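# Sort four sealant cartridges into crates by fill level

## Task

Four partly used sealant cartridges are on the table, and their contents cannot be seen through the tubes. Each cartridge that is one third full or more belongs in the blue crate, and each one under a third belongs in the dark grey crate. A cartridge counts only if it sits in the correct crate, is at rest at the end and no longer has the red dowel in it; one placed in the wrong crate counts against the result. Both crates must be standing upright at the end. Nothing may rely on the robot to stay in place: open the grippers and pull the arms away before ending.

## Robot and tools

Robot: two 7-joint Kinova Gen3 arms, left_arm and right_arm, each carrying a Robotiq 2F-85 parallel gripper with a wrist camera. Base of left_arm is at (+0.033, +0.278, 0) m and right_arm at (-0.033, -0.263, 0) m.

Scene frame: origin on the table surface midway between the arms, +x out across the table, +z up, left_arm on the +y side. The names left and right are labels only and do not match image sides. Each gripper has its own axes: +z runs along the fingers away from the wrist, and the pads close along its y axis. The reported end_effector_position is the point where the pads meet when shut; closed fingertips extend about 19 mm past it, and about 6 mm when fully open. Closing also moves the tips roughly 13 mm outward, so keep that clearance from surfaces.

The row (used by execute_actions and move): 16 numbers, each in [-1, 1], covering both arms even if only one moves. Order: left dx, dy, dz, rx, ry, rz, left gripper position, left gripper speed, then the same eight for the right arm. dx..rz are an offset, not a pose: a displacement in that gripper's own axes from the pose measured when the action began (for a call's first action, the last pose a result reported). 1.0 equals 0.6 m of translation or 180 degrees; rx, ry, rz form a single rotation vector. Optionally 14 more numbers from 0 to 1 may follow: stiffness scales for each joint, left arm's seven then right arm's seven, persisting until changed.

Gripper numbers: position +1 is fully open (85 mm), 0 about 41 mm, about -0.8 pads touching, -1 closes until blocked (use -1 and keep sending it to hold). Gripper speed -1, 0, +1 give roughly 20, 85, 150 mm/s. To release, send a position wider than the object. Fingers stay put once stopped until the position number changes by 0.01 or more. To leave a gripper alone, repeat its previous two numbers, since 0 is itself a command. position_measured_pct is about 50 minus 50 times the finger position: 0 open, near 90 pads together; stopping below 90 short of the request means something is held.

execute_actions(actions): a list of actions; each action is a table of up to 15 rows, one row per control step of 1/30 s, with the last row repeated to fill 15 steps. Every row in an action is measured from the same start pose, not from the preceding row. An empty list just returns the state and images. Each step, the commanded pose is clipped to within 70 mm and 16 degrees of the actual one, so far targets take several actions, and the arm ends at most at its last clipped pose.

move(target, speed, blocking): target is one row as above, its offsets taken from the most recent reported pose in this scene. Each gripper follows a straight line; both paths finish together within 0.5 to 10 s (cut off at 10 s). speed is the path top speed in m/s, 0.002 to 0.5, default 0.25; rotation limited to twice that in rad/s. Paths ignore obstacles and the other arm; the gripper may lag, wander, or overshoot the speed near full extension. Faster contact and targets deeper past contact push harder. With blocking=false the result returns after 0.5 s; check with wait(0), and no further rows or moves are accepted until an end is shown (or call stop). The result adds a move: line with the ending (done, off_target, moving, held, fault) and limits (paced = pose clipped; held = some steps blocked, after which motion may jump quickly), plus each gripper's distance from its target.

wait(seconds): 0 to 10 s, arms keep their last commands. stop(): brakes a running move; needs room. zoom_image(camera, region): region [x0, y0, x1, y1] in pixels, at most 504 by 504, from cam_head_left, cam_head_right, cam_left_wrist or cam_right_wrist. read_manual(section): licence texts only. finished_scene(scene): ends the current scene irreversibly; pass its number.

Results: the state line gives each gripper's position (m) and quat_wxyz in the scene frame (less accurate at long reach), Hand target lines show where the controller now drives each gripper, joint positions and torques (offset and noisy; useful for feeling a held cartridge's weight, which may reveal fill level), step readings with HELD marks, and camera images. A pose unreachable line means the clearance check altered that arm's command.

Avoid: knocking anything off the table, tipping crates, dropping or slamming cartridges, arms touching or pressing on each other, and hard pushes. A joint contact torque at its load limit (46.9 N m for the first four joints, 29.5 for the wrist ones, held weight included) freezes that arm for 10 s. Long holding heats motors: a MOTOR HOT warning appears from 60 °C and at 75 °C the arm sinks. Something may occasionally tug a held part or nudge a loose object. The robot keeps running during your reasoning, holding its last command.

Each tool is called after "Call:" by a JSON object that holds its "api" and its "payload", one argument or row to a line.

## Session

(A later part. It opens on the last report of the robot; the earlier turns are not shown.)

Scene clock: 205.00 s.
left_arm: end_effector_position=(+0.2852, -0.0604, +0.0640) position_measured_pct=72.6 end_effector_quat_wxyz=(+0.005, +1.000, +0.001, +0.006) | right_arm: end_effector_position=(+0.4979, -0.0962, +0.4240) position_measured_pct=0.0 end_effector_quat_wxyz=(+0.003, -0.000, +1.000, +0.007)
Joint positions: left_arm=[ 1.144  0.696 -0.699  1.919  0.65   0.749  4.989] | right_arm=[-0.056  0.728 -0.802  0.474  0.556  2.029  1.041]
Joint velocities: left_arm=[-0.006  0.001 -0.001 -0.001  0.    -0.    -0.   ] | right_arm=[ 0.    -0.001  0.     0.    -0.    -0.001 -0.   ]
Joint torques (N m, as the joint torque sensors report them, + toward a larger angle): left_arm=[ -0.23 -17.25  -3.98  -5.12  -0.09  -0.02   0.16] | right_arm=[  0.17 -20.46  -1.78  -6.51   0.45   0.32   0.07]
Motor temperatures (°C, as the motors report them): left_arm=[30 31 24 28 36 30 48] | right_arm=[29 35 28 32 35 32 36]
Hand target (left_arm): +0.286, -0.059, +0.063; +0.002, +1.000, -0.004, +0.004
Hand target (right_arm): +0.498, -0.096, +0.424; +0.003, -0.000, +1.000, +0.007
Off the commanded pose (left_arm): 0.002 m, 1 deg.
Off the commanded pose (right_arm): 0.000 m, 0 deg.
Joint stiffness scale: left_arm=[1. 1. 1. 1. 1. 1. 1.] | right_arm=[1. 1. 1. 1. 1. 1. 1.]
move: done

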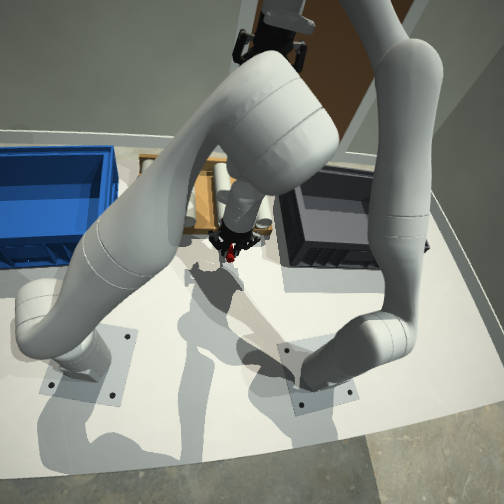

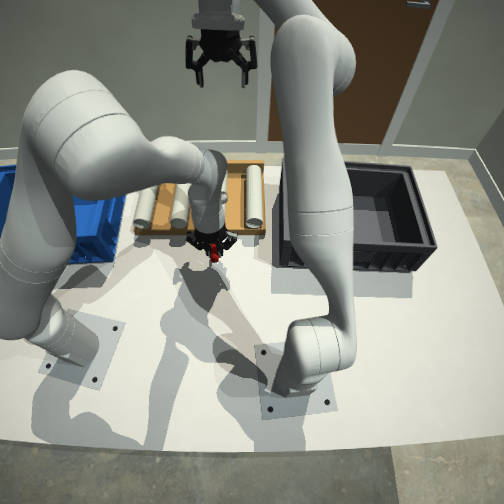

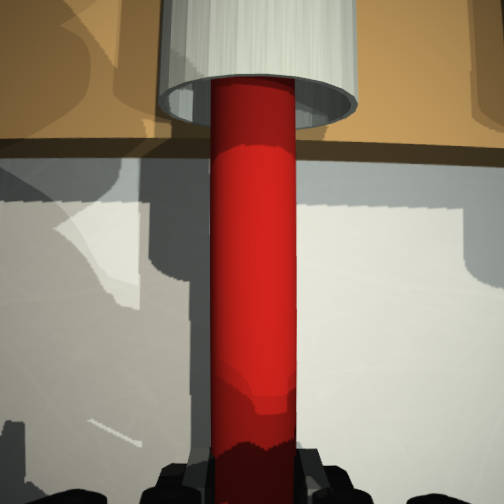

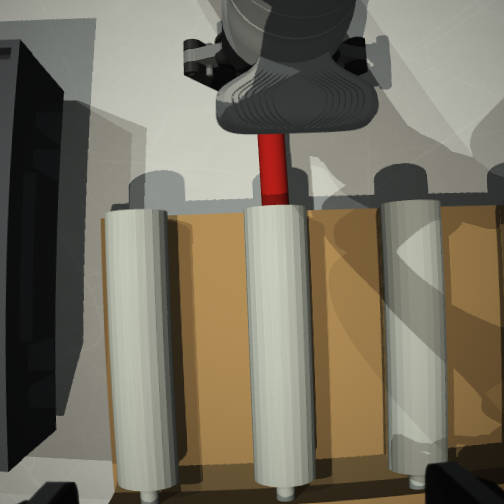

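Call:
{"api": "move", "payload": {
  "target": [0.067, 0, 0.007, 0, 0, 0, -1, 0, 0, 0, 0, 0, 0, 0, 1, 0],
  "speed": 0.03
}}

Scene clock: 210.80 s.
left_arm: end_effector_position=(+0.3268, -0.0597, +0.0619) position_measured_pct=72.6 end_effector_quat_wxyz=(+0.006, +1.000, +0.004, +0.009) | right_arm: end_effector_position=(+0.4979, -0.0962, +0.4240) position_measured_pct=0.0 end_effector_quat_wxyz=(+0.003, -0.000, +1.000, +0.007)
Joint positions: left_arm=[ 1.056  0.736 -0.694  1.839  0.65   0.784  4.946] | right_arm=[-0.056  0.728 -0.802  0.474  0.556  2.029  1.041]
Joint velocities: left_arm=[-0.007  0.003  0.003 -0.002 -0.     0.001  0.   ] | right_arm=[-0.    -0.     0.    -0.    -0.001  0.    -0.001]
Joint torques (N m, as the joint torque sensors report them, + toward a larger angle): left_arm=[ -0.02 -17.71  -4.21  -5.6   -0.07  -0.16   0.11] | right_arm=[  0.35 -19.94  -1.48  -6.6    0.3    0.01   0.33]
Motor temperatures (°C, as the motors report them): left_arm=[30 31 24 28 36 30 48] | right_arm=[29 35 28 32 35 32 36]
Hand target (left_arm): +0.325, -0.061, +0.060; +0.005, +1.000, +0.001, +0.006
Hand target (right_arm): +0.498, -0.096, +0.424; +0.003, -0.000, +1.000, +0.007
Off the commanded pose (left_arm): 0.002 m, 1 deg.
Off the commanded pose (right_arm): 0.000 m, 0 deg.
Joint stiffness scale: left_arm=[1. 1. 1. 1. 1. 1. 1.] | right_arm=[1. 1. 1. 1. 1. 1. 1.]
move: done

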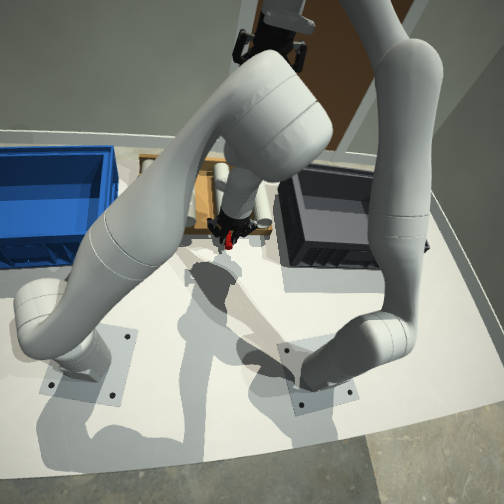

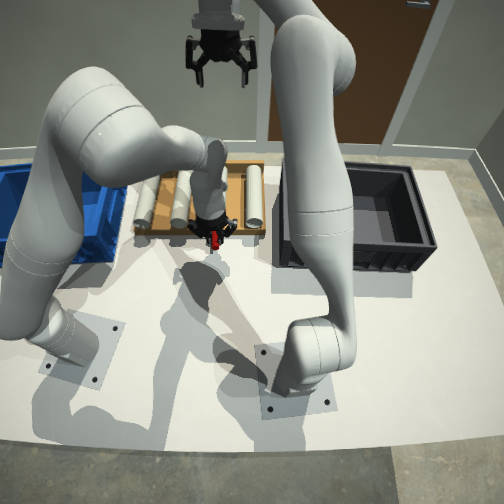

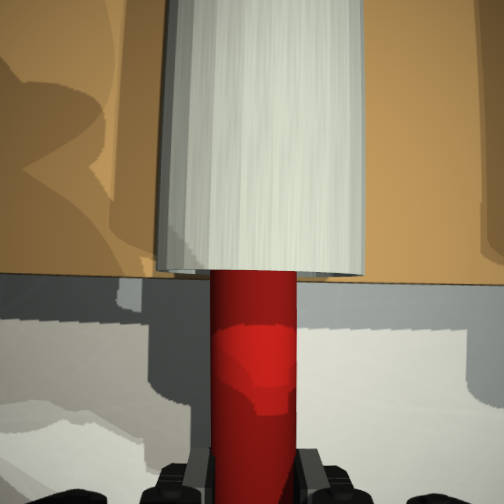

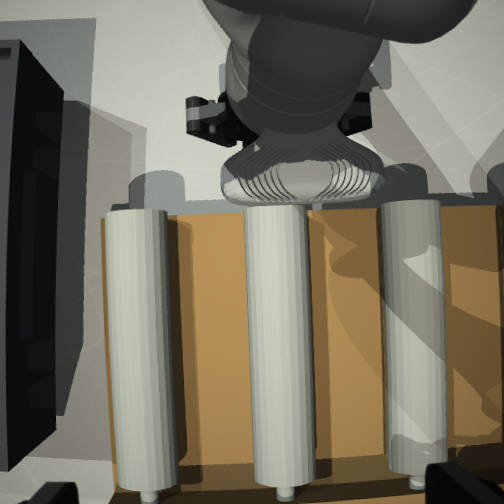

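Call:
{"api": "move", "payload": {
  "target": [0.058, 0, 0.003, 0, 0, 0, -1, 0, 0, 0, 0, 0, 0, 0, 1, 0],
  "speed": 0.03
}}

Scene clock: 215.53 s.
left_arm: end_effector_position=(+0.3493, -0.0593, +0.0601) position_measured_pct=72.6 end_effector_quat_wxyz=(+0.004, +1.000, +0.004, -0.002) | right_arm: end_effector_position=(+0.4979, -0.0962, +0.4240) position_measured_pct=0.0 end_effector_quat_wxyz=(+0.003, -0.000, +1.000, +0.007)
Joint positions: left_arm=[ 0.996  0.77  -0.691  1.769  0.65   0.843  4.918] | right_arm=[-0.056  0.728 -0.802  0.474  0.556  2.029  1.041]
Joint velocities: left_arm=[-0.002  0.007 -0.001 -0.005  0.     0.006 -0.005] | right_arm=[ 0.     0.    -0.    -0.    -0.001  0.002 -0.   ]
Joint torques (N m, as the joint torque sensors report them, + toward a larger angle): left_arm=[ -5.57 -18.81 -10.01 -10.74  -0.81  -4.52   0.  ] | right_arm=[  0.02 -20.93  -1.9   -7.    -0.2    0.17   0.14]
Motor temperatures (°C, as the motors report them): left_arm=[30 31 24 28 36 30 48] | right_arm=[29 35 28 32 35 32 36]
Hand target (left_arm): +0.362, -0.059, +0.061; +0.006, +1.000, +0.004, +0.009
Hand target (right_arm): +0.498, -0.096, +0.424; +0.003, -0.000, +1.000, +0.007
Off the commanded pose (left_arm): 0.012 m, 1 deg.
Off the commanded pose (right_arm): 0.000 m, 0 deg.
Joint stiffness scale: left_arm=[1. 1. 1. 1. 1. 1. 1.] | right_arm=[1. 1. 1. 1. 1. 1. 1.]
move: off_target (left_arm)

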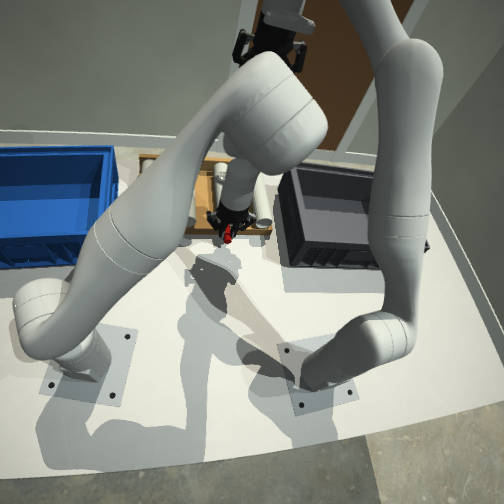

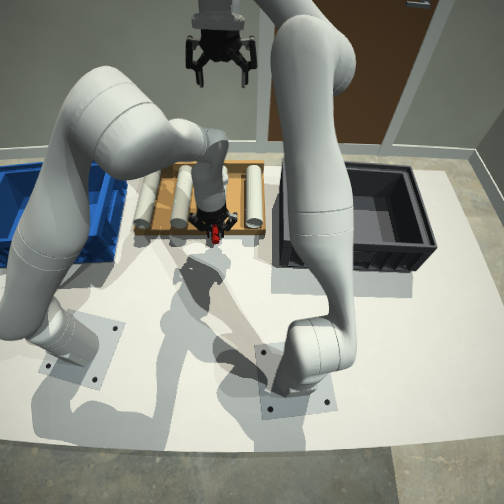

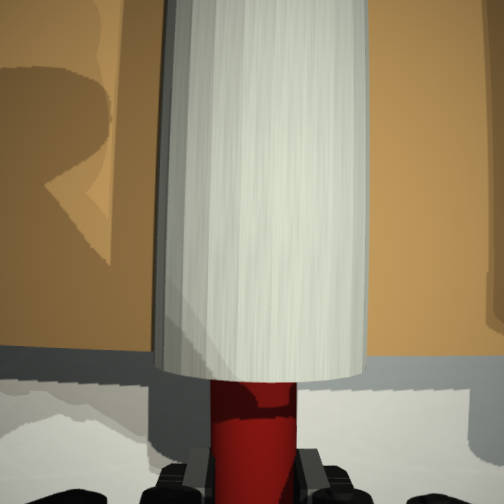

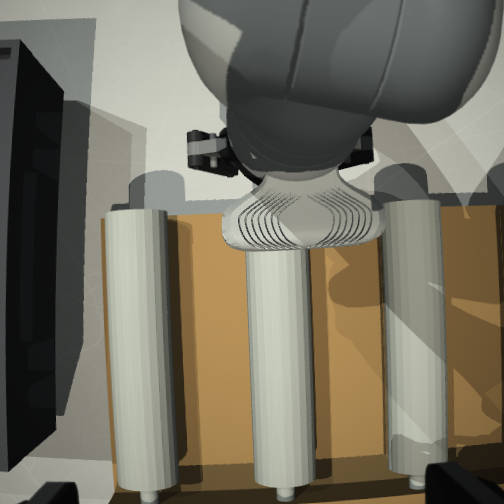

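Call:
{"api": "move", "payload": {
  "target": [-0.315, 0, 0, 0, 0, 0, -1, 0, 0, 0, 0, 0, 0, 0, 1, 0],
  "speed": 0.12
}}

Call:
{"api": "move", "payload": {
  "target": [0, 0.185, 0, 0, 0, 0, -1, 0, 0, 0, 0, 0, 0, 0, 1, 0],
  "speed": 0.15
}}

Scene clock: 229.47 s.
left_arm: end_effector_position=(+0.1626, -0.0584, +0.0601) position_measured_pct=72.6 end_effector_quat_wxyz=(+0.000, +1.000, +0.000, -0.002) | right_arm: end_effector_position=(+0.4979, -0.0962, +0.4240) position_measured_pct=0.0 end_effector_quat_wxyz=(+0.003, -0.000, +1.000, +0.007)
Joint positions: left_arm=[ 1.421  0.615 -0.681  2.108  0.659  0.642  5.197] | right_arm=[-0.056  0.728 -0.802  0.474  0.556  2.029  1.041]
Joint velocities: left_arm=[ 0.008 -0.001  0.001 -0.     0.     0.    -0.   ] | right_arm=[-0.     0.001 -0.     0.001  0.     0.     0.   ]
Joint torques (N m, as the joint torque sensors report them, + toward a larger angle): left_arm=[ -0.43 -15.19  -3.38  -4.64  -0.14  -0.1    0.18] | right_arm=[  0.93 -20.84  -1.29  -6.56   0.11   0.44   0.15]
Motor temperatures (°C, as the motors report them): left_arm=[30 31 24 28 36 30 48] | right_arm=[29 36 28 32 35 32 36]
Hand target (left_arm): +0.160, -0.060, +0.061; +0.004, +1.000, +0.004, -0.003
Hand target (right_arm): +0.498, -0.096, +0.424; +0.003, -0.000, +1.000, +0.007
Off the commanded pose (left_arm): 0.003 m, 1 deg.
Off the commanded pose (right_arm): 0.000 m, 0 deg.
Joint stiffness scale: left_arm=[1. 1. 1. 1. 1. 1. 1.] | right_arm=[1. 1. 1. 1. 1. 1. 1.]
move: done

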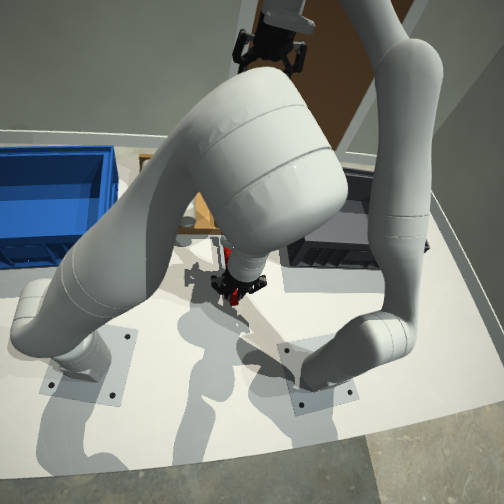

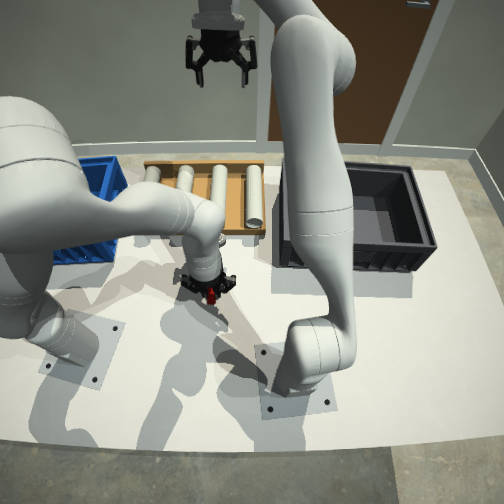

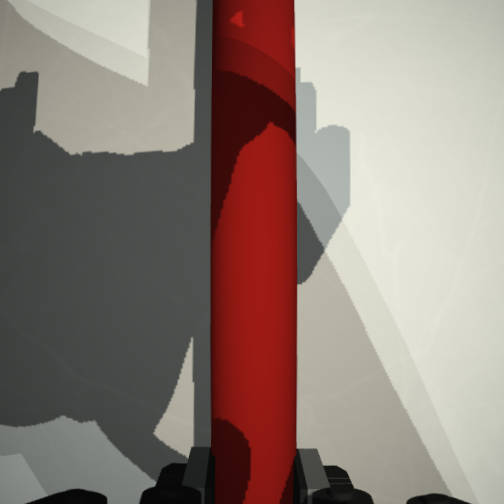

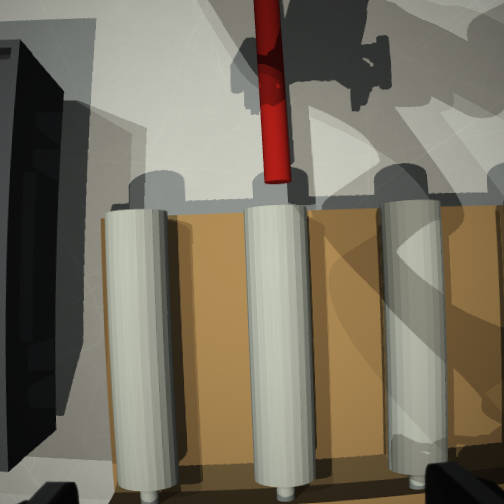

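Scene clock: 230.70 s.
left_arm: end_effector_position=(+0.1619, -0.1705, +0.0610) position_measured_pct=72.6 end_effector_quat_wxyz=(+0.004, +1.000, +0.001, -0.003) | right_arm: end_effector_position=(+0.4979, -0.0962, +0.4240) position_measured_pct=0.0 end_effector_quat_wxyz=(+0.003, -0.000, +1.000, +0.007)
Joint positions: left_arm=[ 1.463  0.771 -0.681  1.756  0.642  0.844  5.396] | right_arm=[-0.056  0.728 -0.802  0.474  0.556  2.029  1.041]
Joint velocities: left_arm=[ 0.004  0.008 -0.002 -0.002  0.     0.003 -0.   ] | right_arm=[ 0.    -0.    -0.    -0.001 -0.    -0.     0.   ]
Joint torques (N m, as the joint torque sensors report them, + toward a larger angle): left_arm=[ -0.14 -19.08  -4.53  -5.86  -0.16  -0.16   0.08] | right_arm=[  0.59 -20.52  -1.46  -6.59   0.07   0.51   0.29]
Motor temperatures (°C, as the motors report them): left_arm=[30 31 24 28 36 30 48] | right_arm=[29 36 28 32 35 32 36]
Hand target (left_arm): +0.162, -0.170, +0.060; +0.000, +1.000, +0.000, -0.002
Hand target (right_arm): +0.498, -0.096, +0.424; +0.003, -0.000, +1.000, +0.007
Off the commanded pose (left_arm): 0.002 m, 0 deg.
Off the commanded pose (right_arm): 0.000 m, 0 deg.
Joint stiffness scale: left_arm=[1. 1. 1. 1. 1. 1. 1.] | right_arm=[1. 1. 1. 1. 1. 1. 1.]
move: done

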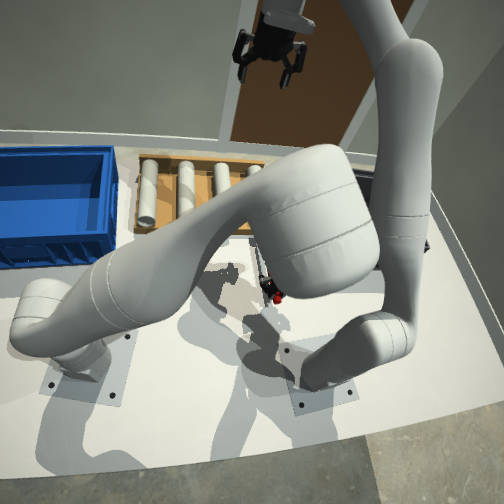

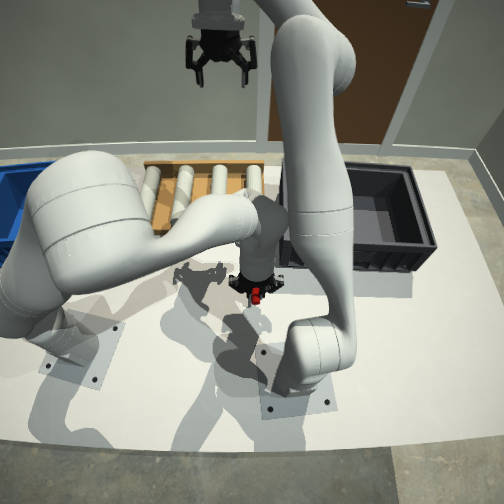

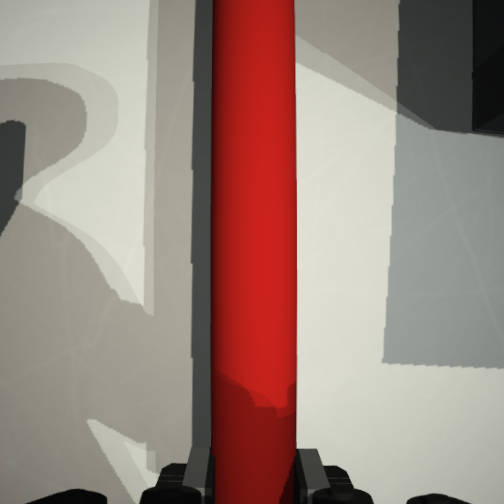

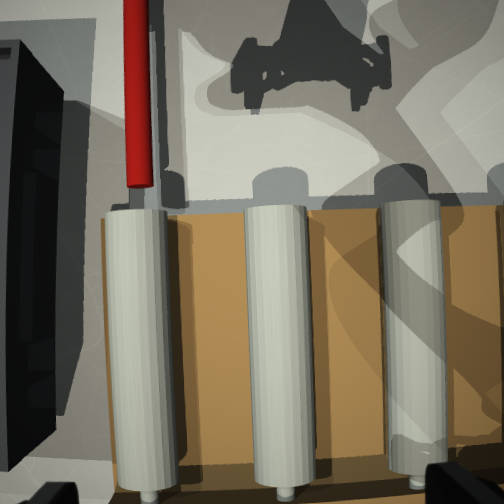

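Call:
{"api": "move", "payload": {
  "target": [0, -0.008, 0.003, -0.167, 0, 0, -1, 0, 0, 0, 0, 0, 0, 0, 1, 0],
  "speed": 0.15
}}

Scene clock: 252.50 s.
left_arm: end_effector_position=(+0.1630, -0.1666, +0.0607) position_measured_pct=72.6 end_effector_quat_wxyz=(+0.263, +0.965, +0.000, -0.002) | right_arm: end_effector_position=(+0.4979, -0.0962, +0.4240) position_measured_pct=0.0 end_effector_quat_wxyz=(+0.003, -0.000, +1.000, +0.007)
Joint positions: left_arm=[ 1.139  0.618 -0.372  2.288  2.018  0.508  3.845] | right_arm=[-0.056  0.728 -0.802  0.474  0.556  2.029  1.041]
Joint velocities: left_arm=[ 0.001  0.002 -0.001  0.001  0.003 -0.    -0.004] | right_arm=[ 0.    -0.    -0.     0.     0.     0.002 -0.001]
Joint torques (N m, as the joint torque sensors report them, + toward a larger angle): left_arm=[ -0.28 -16.3   -1.71  -3.93   0.43   1.29   0.11] | right_arm=[  0.41 -20.57  -1.92  -6.86   0.09   0.26   0.19]
Motor temperatures (°C, as the motors report them): left_arm=[30 31 24 28 36 30 48] | right_arm=[29 36 28 32 35 32 36]
Hand target (left_arm): +0.162, -0.165, +0.059; +0.263, +0.965, +0.002, -0.002
Hand target (right_arm): +0.498, -0.096, +0.424; +0.003, -0.000, +1.000, +0.007
Off the commanded pose (left_arm): 0.002 m, 0 deg.
Off the commanded pose (right_arm): 0.000 m, 0 deg.
Joint stiffness scale: left_arm=[1. 1. 1. 1. 1. 1. 1.] | right_arm=[1. 1. 1. 1. 1. 1. 1.]
move: done

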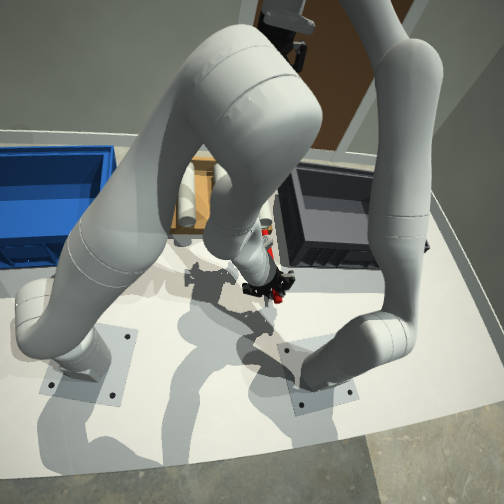

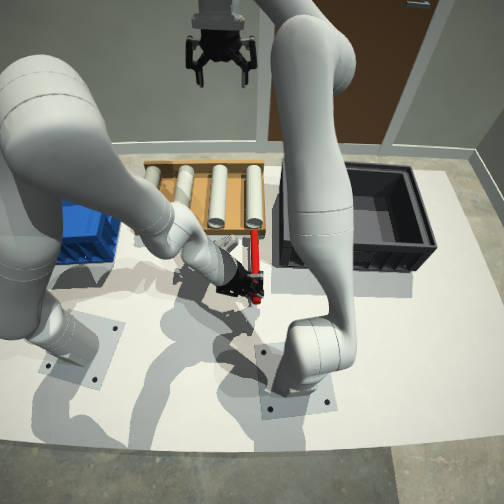

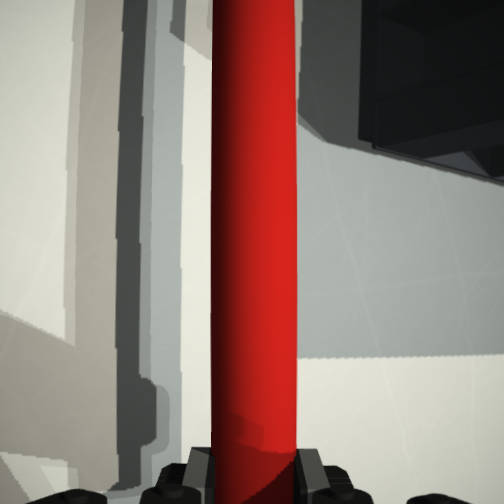

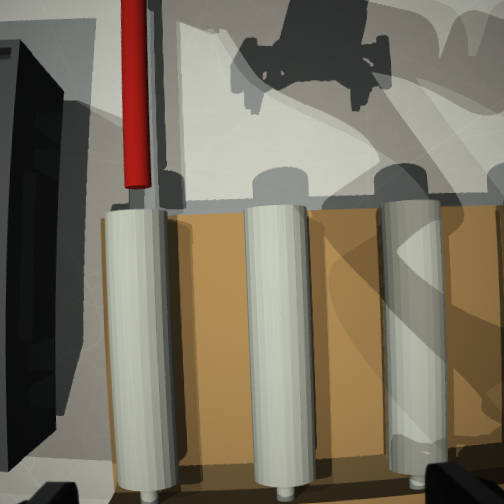

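Call:
{"api": "move", "payload": {
  "target": [0.15, 0, 0, 0, 0, 0, -1, 0, 0, 0, 0, 0, 0, 0, 1, 0],
  "speed": 0.04
}}

Scene clock: 260.17 s.
left_arm: end_effector_position=(+0.2533, -0.1667, +0.0615) position_measured_pct=72.6 end_effector_quat_wxyz=(+0.264, +0.965, +0.001, +0.000) | right_arm: end_effector_position=(+0.4979, -0.0962, +0.4240) position_measured_pct=0.0 end_effector_quat_wxyz=(+0.003, -0.000, +1.000, +0.007)
Joint positions: left_arm=[ 0.915  0.66  -0.372  2.141  1.699  0.562  3.992] | right_arm=[-0.056  0.728 -0.802  0.474  0.556  2.029  1.041]
Joint velocities: left_arm=[-0.006  0.001  0.002 -0.001 -0.001  0.001  0.   ] | right_arm=[-0.     0.001 -0.    -0.    -0.    -0.001  0.   ]
Joint torques (N m, as the joint torque sensors report them, + toward a larger angle): left_arm=[ -0.12 -17.52  -1.73  -4.48   0.46   1.08   0.2 ] | right_arm=[  0.71 -20.26  -1.68  -6.55  -0.26   0.07  -0.04]
Motor temperatures (°C, as the motors report them): left_arm=[30 31 24 28 36 30 48] | right_arm=[29 36 28 32 35 32 36]
Hand target (left_arm): +0.253, -0.167, +0.060; +0.263, +0.965, +0.000, -0.002
Hand target (right_arm): +0.498, -0.096, +0.424; +0.003, -0.000, +1.000, +0.007
Off the commanded pose (left_arm): 0.001 m, 0 deg.
Off the commanded pose (right_arm): 0.000 m, 0 deg.
Joint stiffness scale: left_arm=[1. 1. 1. 1. 1. 1. 1.] | right_arm=[1. 1. 1. 1. 1. 1. 1.]
move: done

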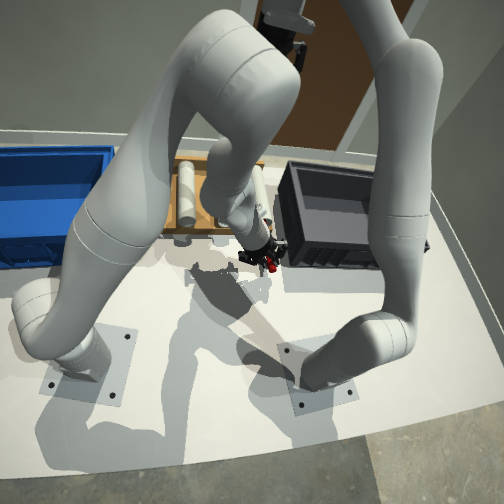

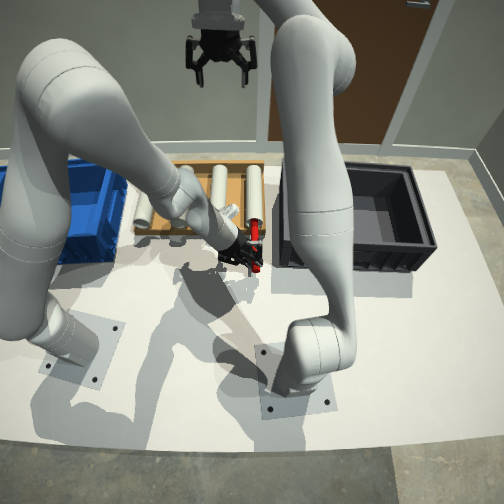

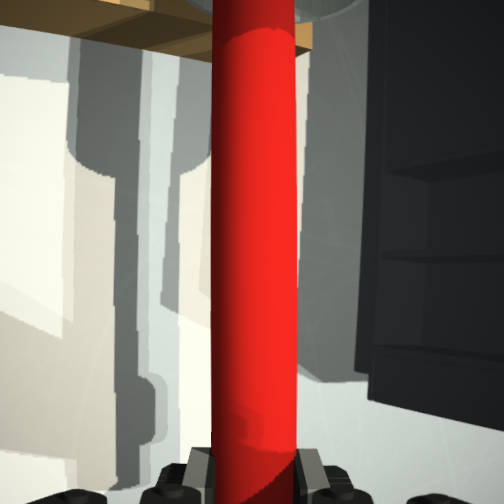

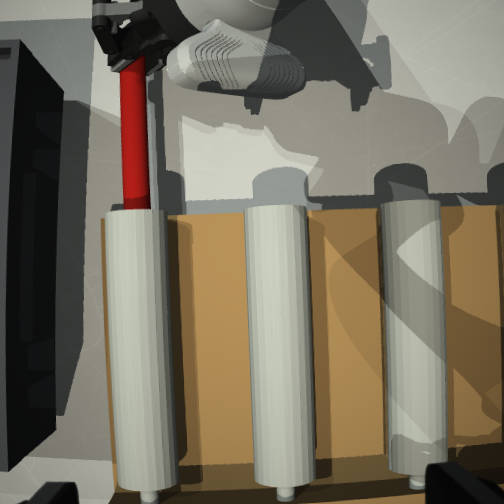

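Call:
{"api": "move", "payload": {
  "target": [0.075, 0, 0, 0, 0, 0, -1, 0, 0, 0, 0, 0, 0, 0, 1, 0],
  "speed": 0.03
}}

Scene clock: 265.30 s.
left_arm: end_effector_position=(+0.2888, -0.1697, +0.0622) position_measured_pct=72.6 end_effector_quat_wxyz=(+0.266, +0.964, -0.004, -0.005) | right_arm: end_effector_position=(+0.4979, -0.0962, +0.4240) position_measured_pct=0.0 end_effector_quat_wxyz=(+0.003, -0.000, +1.000, +0.007)
Joint positions: left_arm=[ 0.835  0.689 -0.372  2.052  1.561  0.61   4.072] | right_arm=[-0.056  0.728 -0.802  0.474  0.556  2.029  1.041]
Joint velocities: left_arm=[-0.005  0.001 -0.    -0.002 -0.002  0.002 -0.   ] | right_arm=[ 0.     0.001 -0.    -0.001 -0.001 -0.     0.   ]
Joint torques (N m, as the joint torque sensors report them, + toward a larger angle): left_arm=[ -3.99 -18.35  -5.61  -7.29   1.27  -1.19   0.29] | right_arm=[  0.43 -20.55  -1.69  -7.32  -0.15   0.19   0.17]
Motor temperatures (°C, as the motors report them): left_arm=[30 31 24 28 36 30 48] | right_arm=[29 36 28 32 35 32 36]
Hand target (left_arm): +0.298, -0.167, +0.062; +0.264, +0.964, +0.001, +0.001
Hand target (right_arm): +0.498, -0.096, +0.424; +0.003, -0.000, +1.000, +0.007
Off the commanded pose (left_arm): 0.010 m, 1 deg.
Off the commanded pose (right_arm): 0.000 m, 0 deg.
Joint stiffness scale: left_arm=[1. 1. 1. 1. 1. 1. 1.] | right_arm=[1. 1. 1. 1. 1. 1. 1.]
move: off_target (left_arm)

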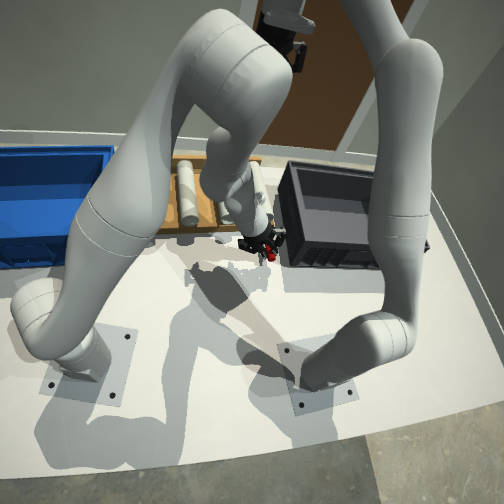

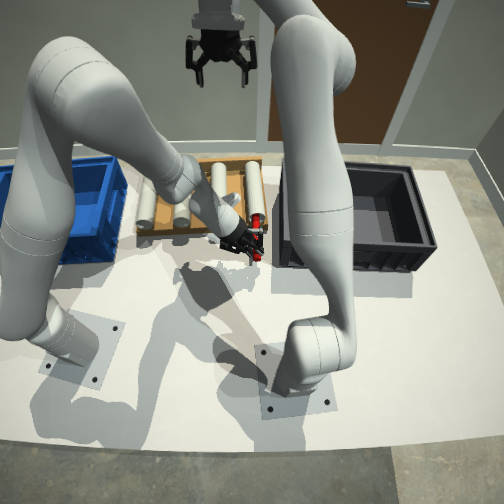

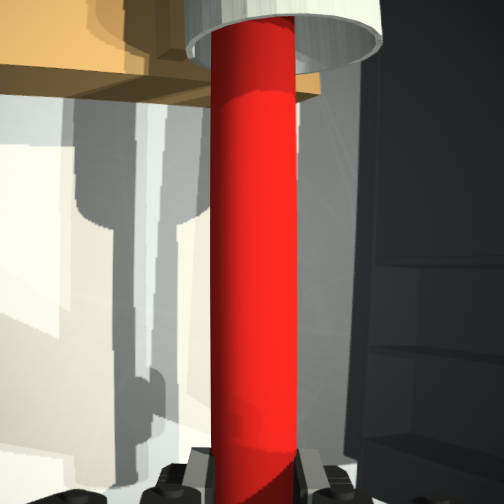

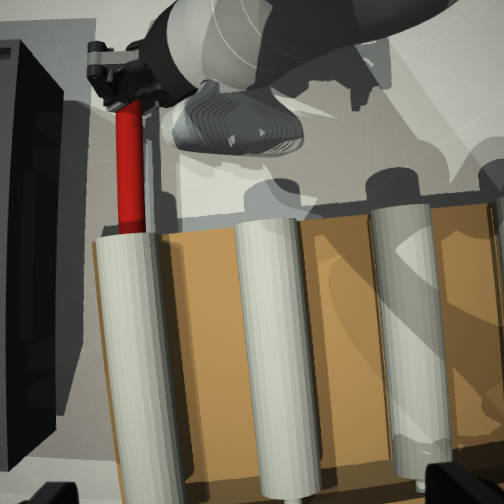

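Call:
{"api": "move", "payload": {
  "target": [-0.22, 0, 0, 0, 0, 0, -1, 0, 0, 0.25, 0, 0, 0, 0, 1, 0],
  "speed": 0.1
}}

Scene clock: 283.60 s.
left_arm: end_effector_position=(+0.1552, -0.1689, +0.0621) position_measured_pct=72.6 end_effector_quat_wxyz=(+0.266, +0.964, -0.006, -0.008) | right_arm: end_effector_position=(+0.4981, +0.0522, +0.4272) position_measured_pct=0.0 end_effector_quat_wxyz=(+0.050, -0.002, +0.998, +0.034)
Joint positions: left_arm=[ 1.139  0.615 -0.359  2.289  2.014  0.512  3.843] | right_arm=[-0.461  0.88  -0.594  0.055  0.569  2.093  0.982]
Joint velocities: left_arm=[ 0.01   0.    -0.005  0.     0.    -0.    -0.   ] | right_arm=[-0.004  0.002  0.003  0.     0.    -0.001 -0.001]
Joint torques (N m, as the joint torque sensors report them, + toward a larger angle): left_arm=[ -0.58 -15.91  -1.72  -3.71   0.29   1.27   0.06] | right_arm=[ -0.5  -22.7    0.12  -6.    -0.06   0.07   0.32]
Motor temperatures (°C, as the motors report them): left_arm=[30 31 25 28 36 30 48] | right_arm=[29 36 28 32 35 32 36]
Hand target (left_arm): +0.157, -0.168, +0.063; +0.266, +0.964, -0.004, -0.005
Hand target (right_arm): +0.497, +0.053, +0.426; +0.047, -0.001, +0.998, +0.034
Off the commanded pose (left_arm): 0.002 m, 0 deg.
Off the commanded pose (right_arm): 0.002 m, 6 deg.
Joint stiffness scale: left_arm=[1. 1. 1. 1. 1. 1. 1.] | right_arm=[1. 1. 1. 1. 1. 1. 1.]
joint sent to its limit (right arm) — the command would take joint 6 (wrist pitch) past its upper limit, so that joint was sent only as far as its limit.
move: off_target (right_arm)

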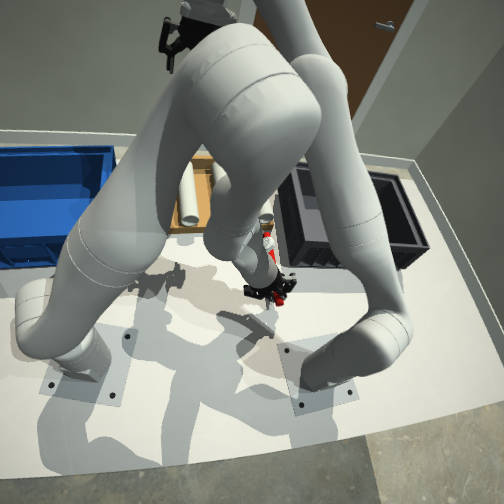

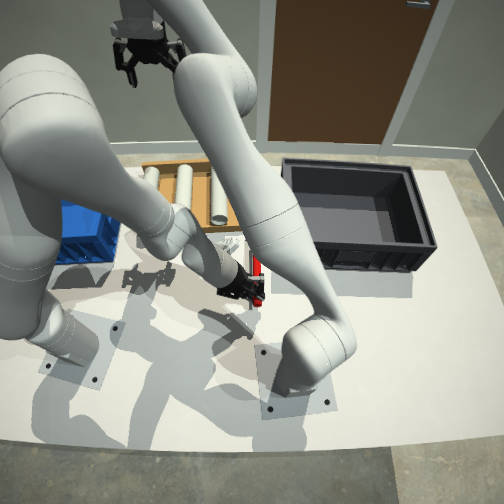

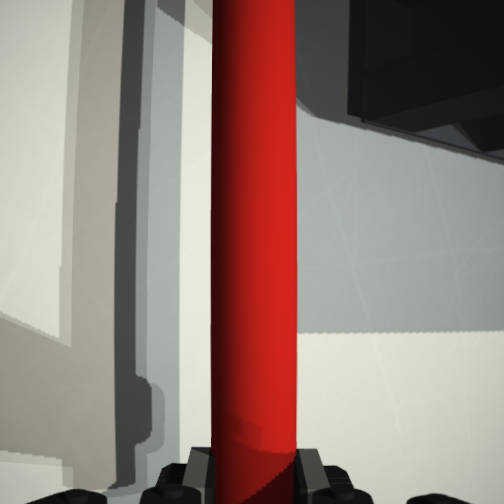

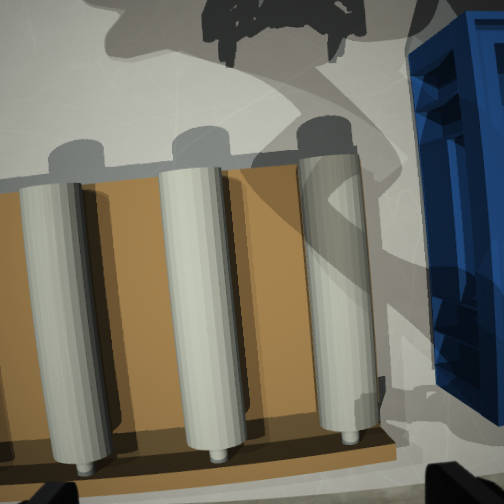

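Call:
{"api": "move", "payload": {
  "target": [0.0205, -0.2795, -0.165, 0.1717, 0, 0, -1, 0, 0, 0, 0, 0, 0, 0, 1, 0],
  "speed": 0.15
}}

Call:
{"api": "move", "payload": {
  "target": [0, 0, 0, 0, 0, -0.022, -1, 0, 0, 0, 0, 0, 0, 0, 1, 0],
  "speed": 0.1
}}

Scene clock: 308.73 s.
left_arm: end_effector_position=(+0.1697, +0.0245, +0.0610) position_measured_pct=72.6 end_effector_quat_wxyz=(+0.004, +1.000, -0.008, -0.007) | right_arm: end_effector_position=(+0.4981, +0.0524, +0.4272) position_measured_pct=0.0 end_effector_quat_wxyz=(+0.050, -0.002, +0.998, +0.034)
Joint positions: left_arm=[ 1.271  0.504 -0.654  2.334  0.695  0.503  4.949] | right_arm=[-0.461  0.88  -0.593  0.055  0.569  2.093  0.982]
Joint velocities: left_arm=[ 0.012  0.003 -0.006 -0.001  0.     0.001  0.   ] | right_arm=[-0.    -0.001  0.    -0.    -0.001  0.001  0.   ]
Joint torques (N m, as the joint torque sensors report them, + toward a larger angle): left_arm=[ -0.34 -12.16  -2.44  -3.66  -0.08   0.04   0.09] | right_arm=[  0.46 -22.81   0.15  -6.63   0.05  -0.28   0.39]
Motor temperatures (°C, as the motors report them): left_arm=[30 31 25 28 36 30 48] | right_arm=[29 36 28 33 35 32 36]
Hand target (left_arm): +0.171, +0.025, +0.061; +0.000, +1.000, -0.008, -0.007
Hand target (right_arm): +0.498, +0.052, +0.427; +0.050, -0.002, +0.998, +0.034
Off the commanded pose (left_arm): 0.002 m, 0 deg.
Off the commanded pose (right_arm): 0.000 m, 0 deg.
Joint stiffness scale: left_arm=[1. 1. 1. 1. 1. 1. 1.] | right_arm=[1. 1. 1. 1. 1. 1. 1.]
move: done

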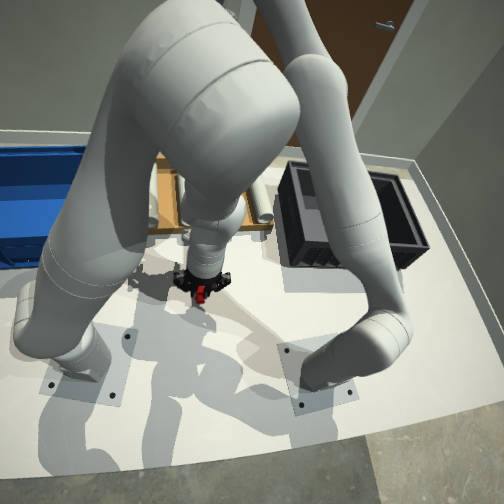

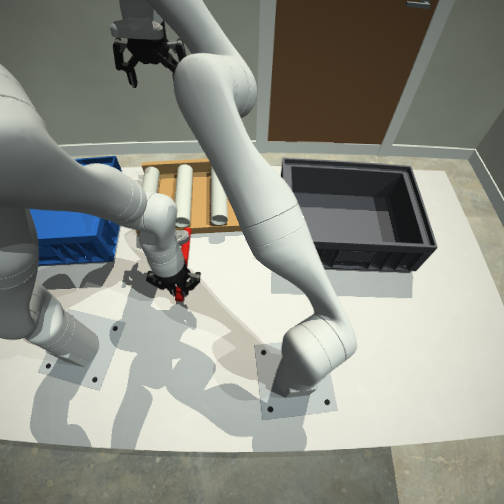

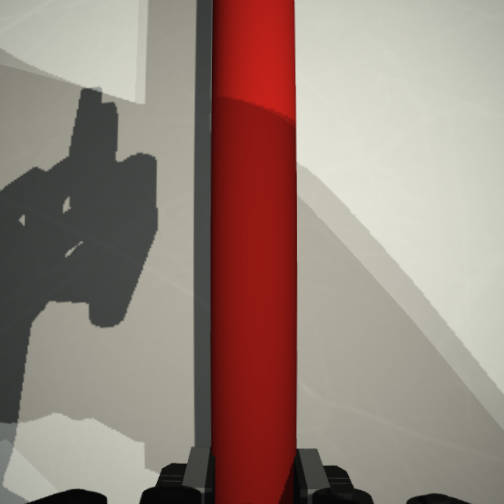

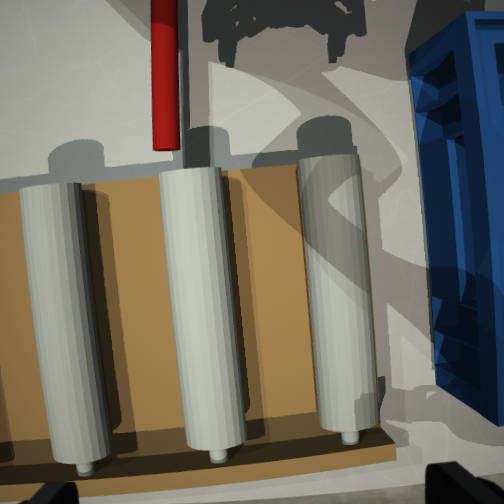

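Scene clock: 309.47 s.
left_arm: end_effector_position=(+0.1701, +0.0245, +0.0612) position_measured_pct=72.6 end_effector_quat_wxyz=(+0.003, +1.000, +0.022, -0.006) | right_arm: end_effector_position=(+0.4981, +0.0524, +0.4272) position_measured_pct=0.0 end_effector_quat_wxyz=(+0.050, -0.002, +0.998, +0.034)
Joint positions: left_arm=[ 1.274  0.504 -0.658  2.334  0.695  0.503  5.008] | right_arm=[-0.461  0.88  -0.593  0.055  0.569  2.093  0.982]
Joint velocities: left_arm=[ 0.    -0.002 -0.001  0.     0.     0.     0.01 ] | right_arm=[ 0.    -0.001 -0.    -0.001 -0.     0.002 -0.001]
Joint torques (N m, as the joint torque sensors report them, + toward a larger angle): left_arm=[  0.13 -12.37  -2.17  -3.6   -0.03  -0.12   0.27] | right_arm=[  0.41 -23.02   0.65  -6.55   0.01  -0.18  -0.18]
Motor temperatures (°C, as the motors report them): left_arm=[30 31 25 28 36 30 48] | right_arm=[29 36 28 33 35 32 36]
Hand target (left_arm): +0.170, +0.024, +0.061; +0.003, +1.000, +0.027, -0.007
Hand target (right_arm): +0.498, +0.052, +0.427; +0.050, -0.002, +0.998, +0.034
Off the commanded pose (left_arm): 0.000 m, 1 deg.
Off the commanded pose (right_arm): 0.000 m, 0 deg.
Joint stiffness scale: left_arm=[1. 1. 1. 1. 1. 1. 1.] | right_arm=[1. 1. 1. 1. 1. 1. 1.]
move: done

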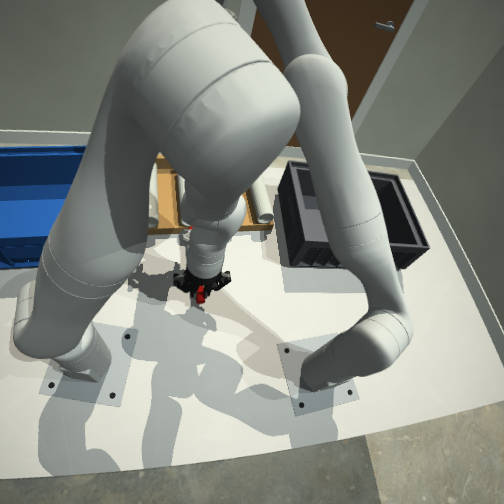

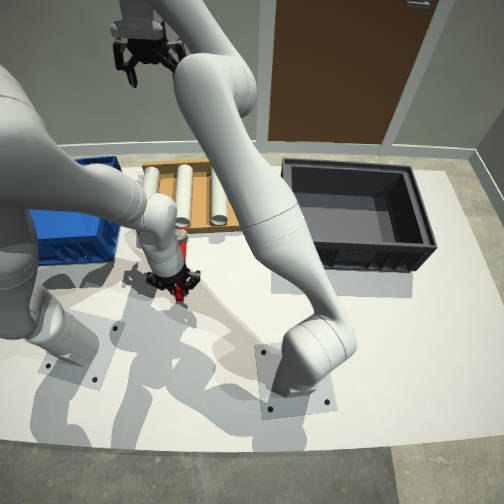

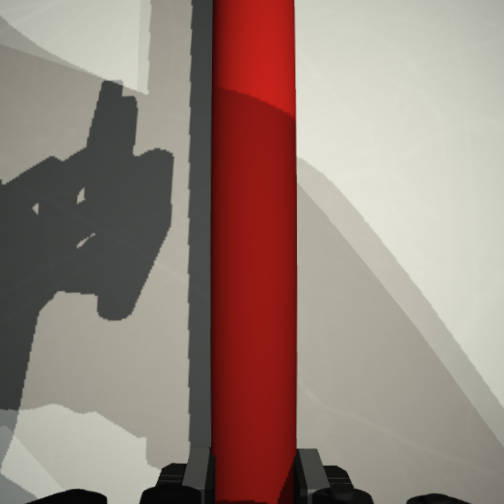

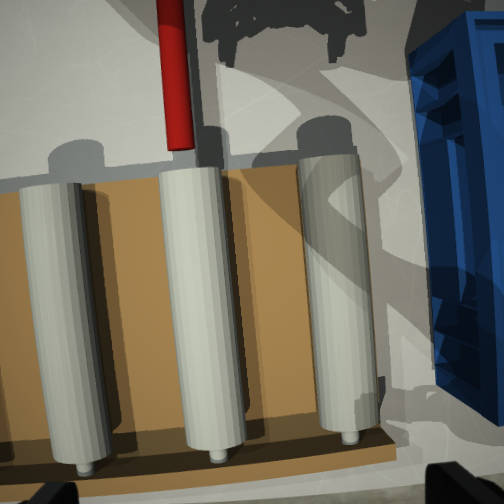

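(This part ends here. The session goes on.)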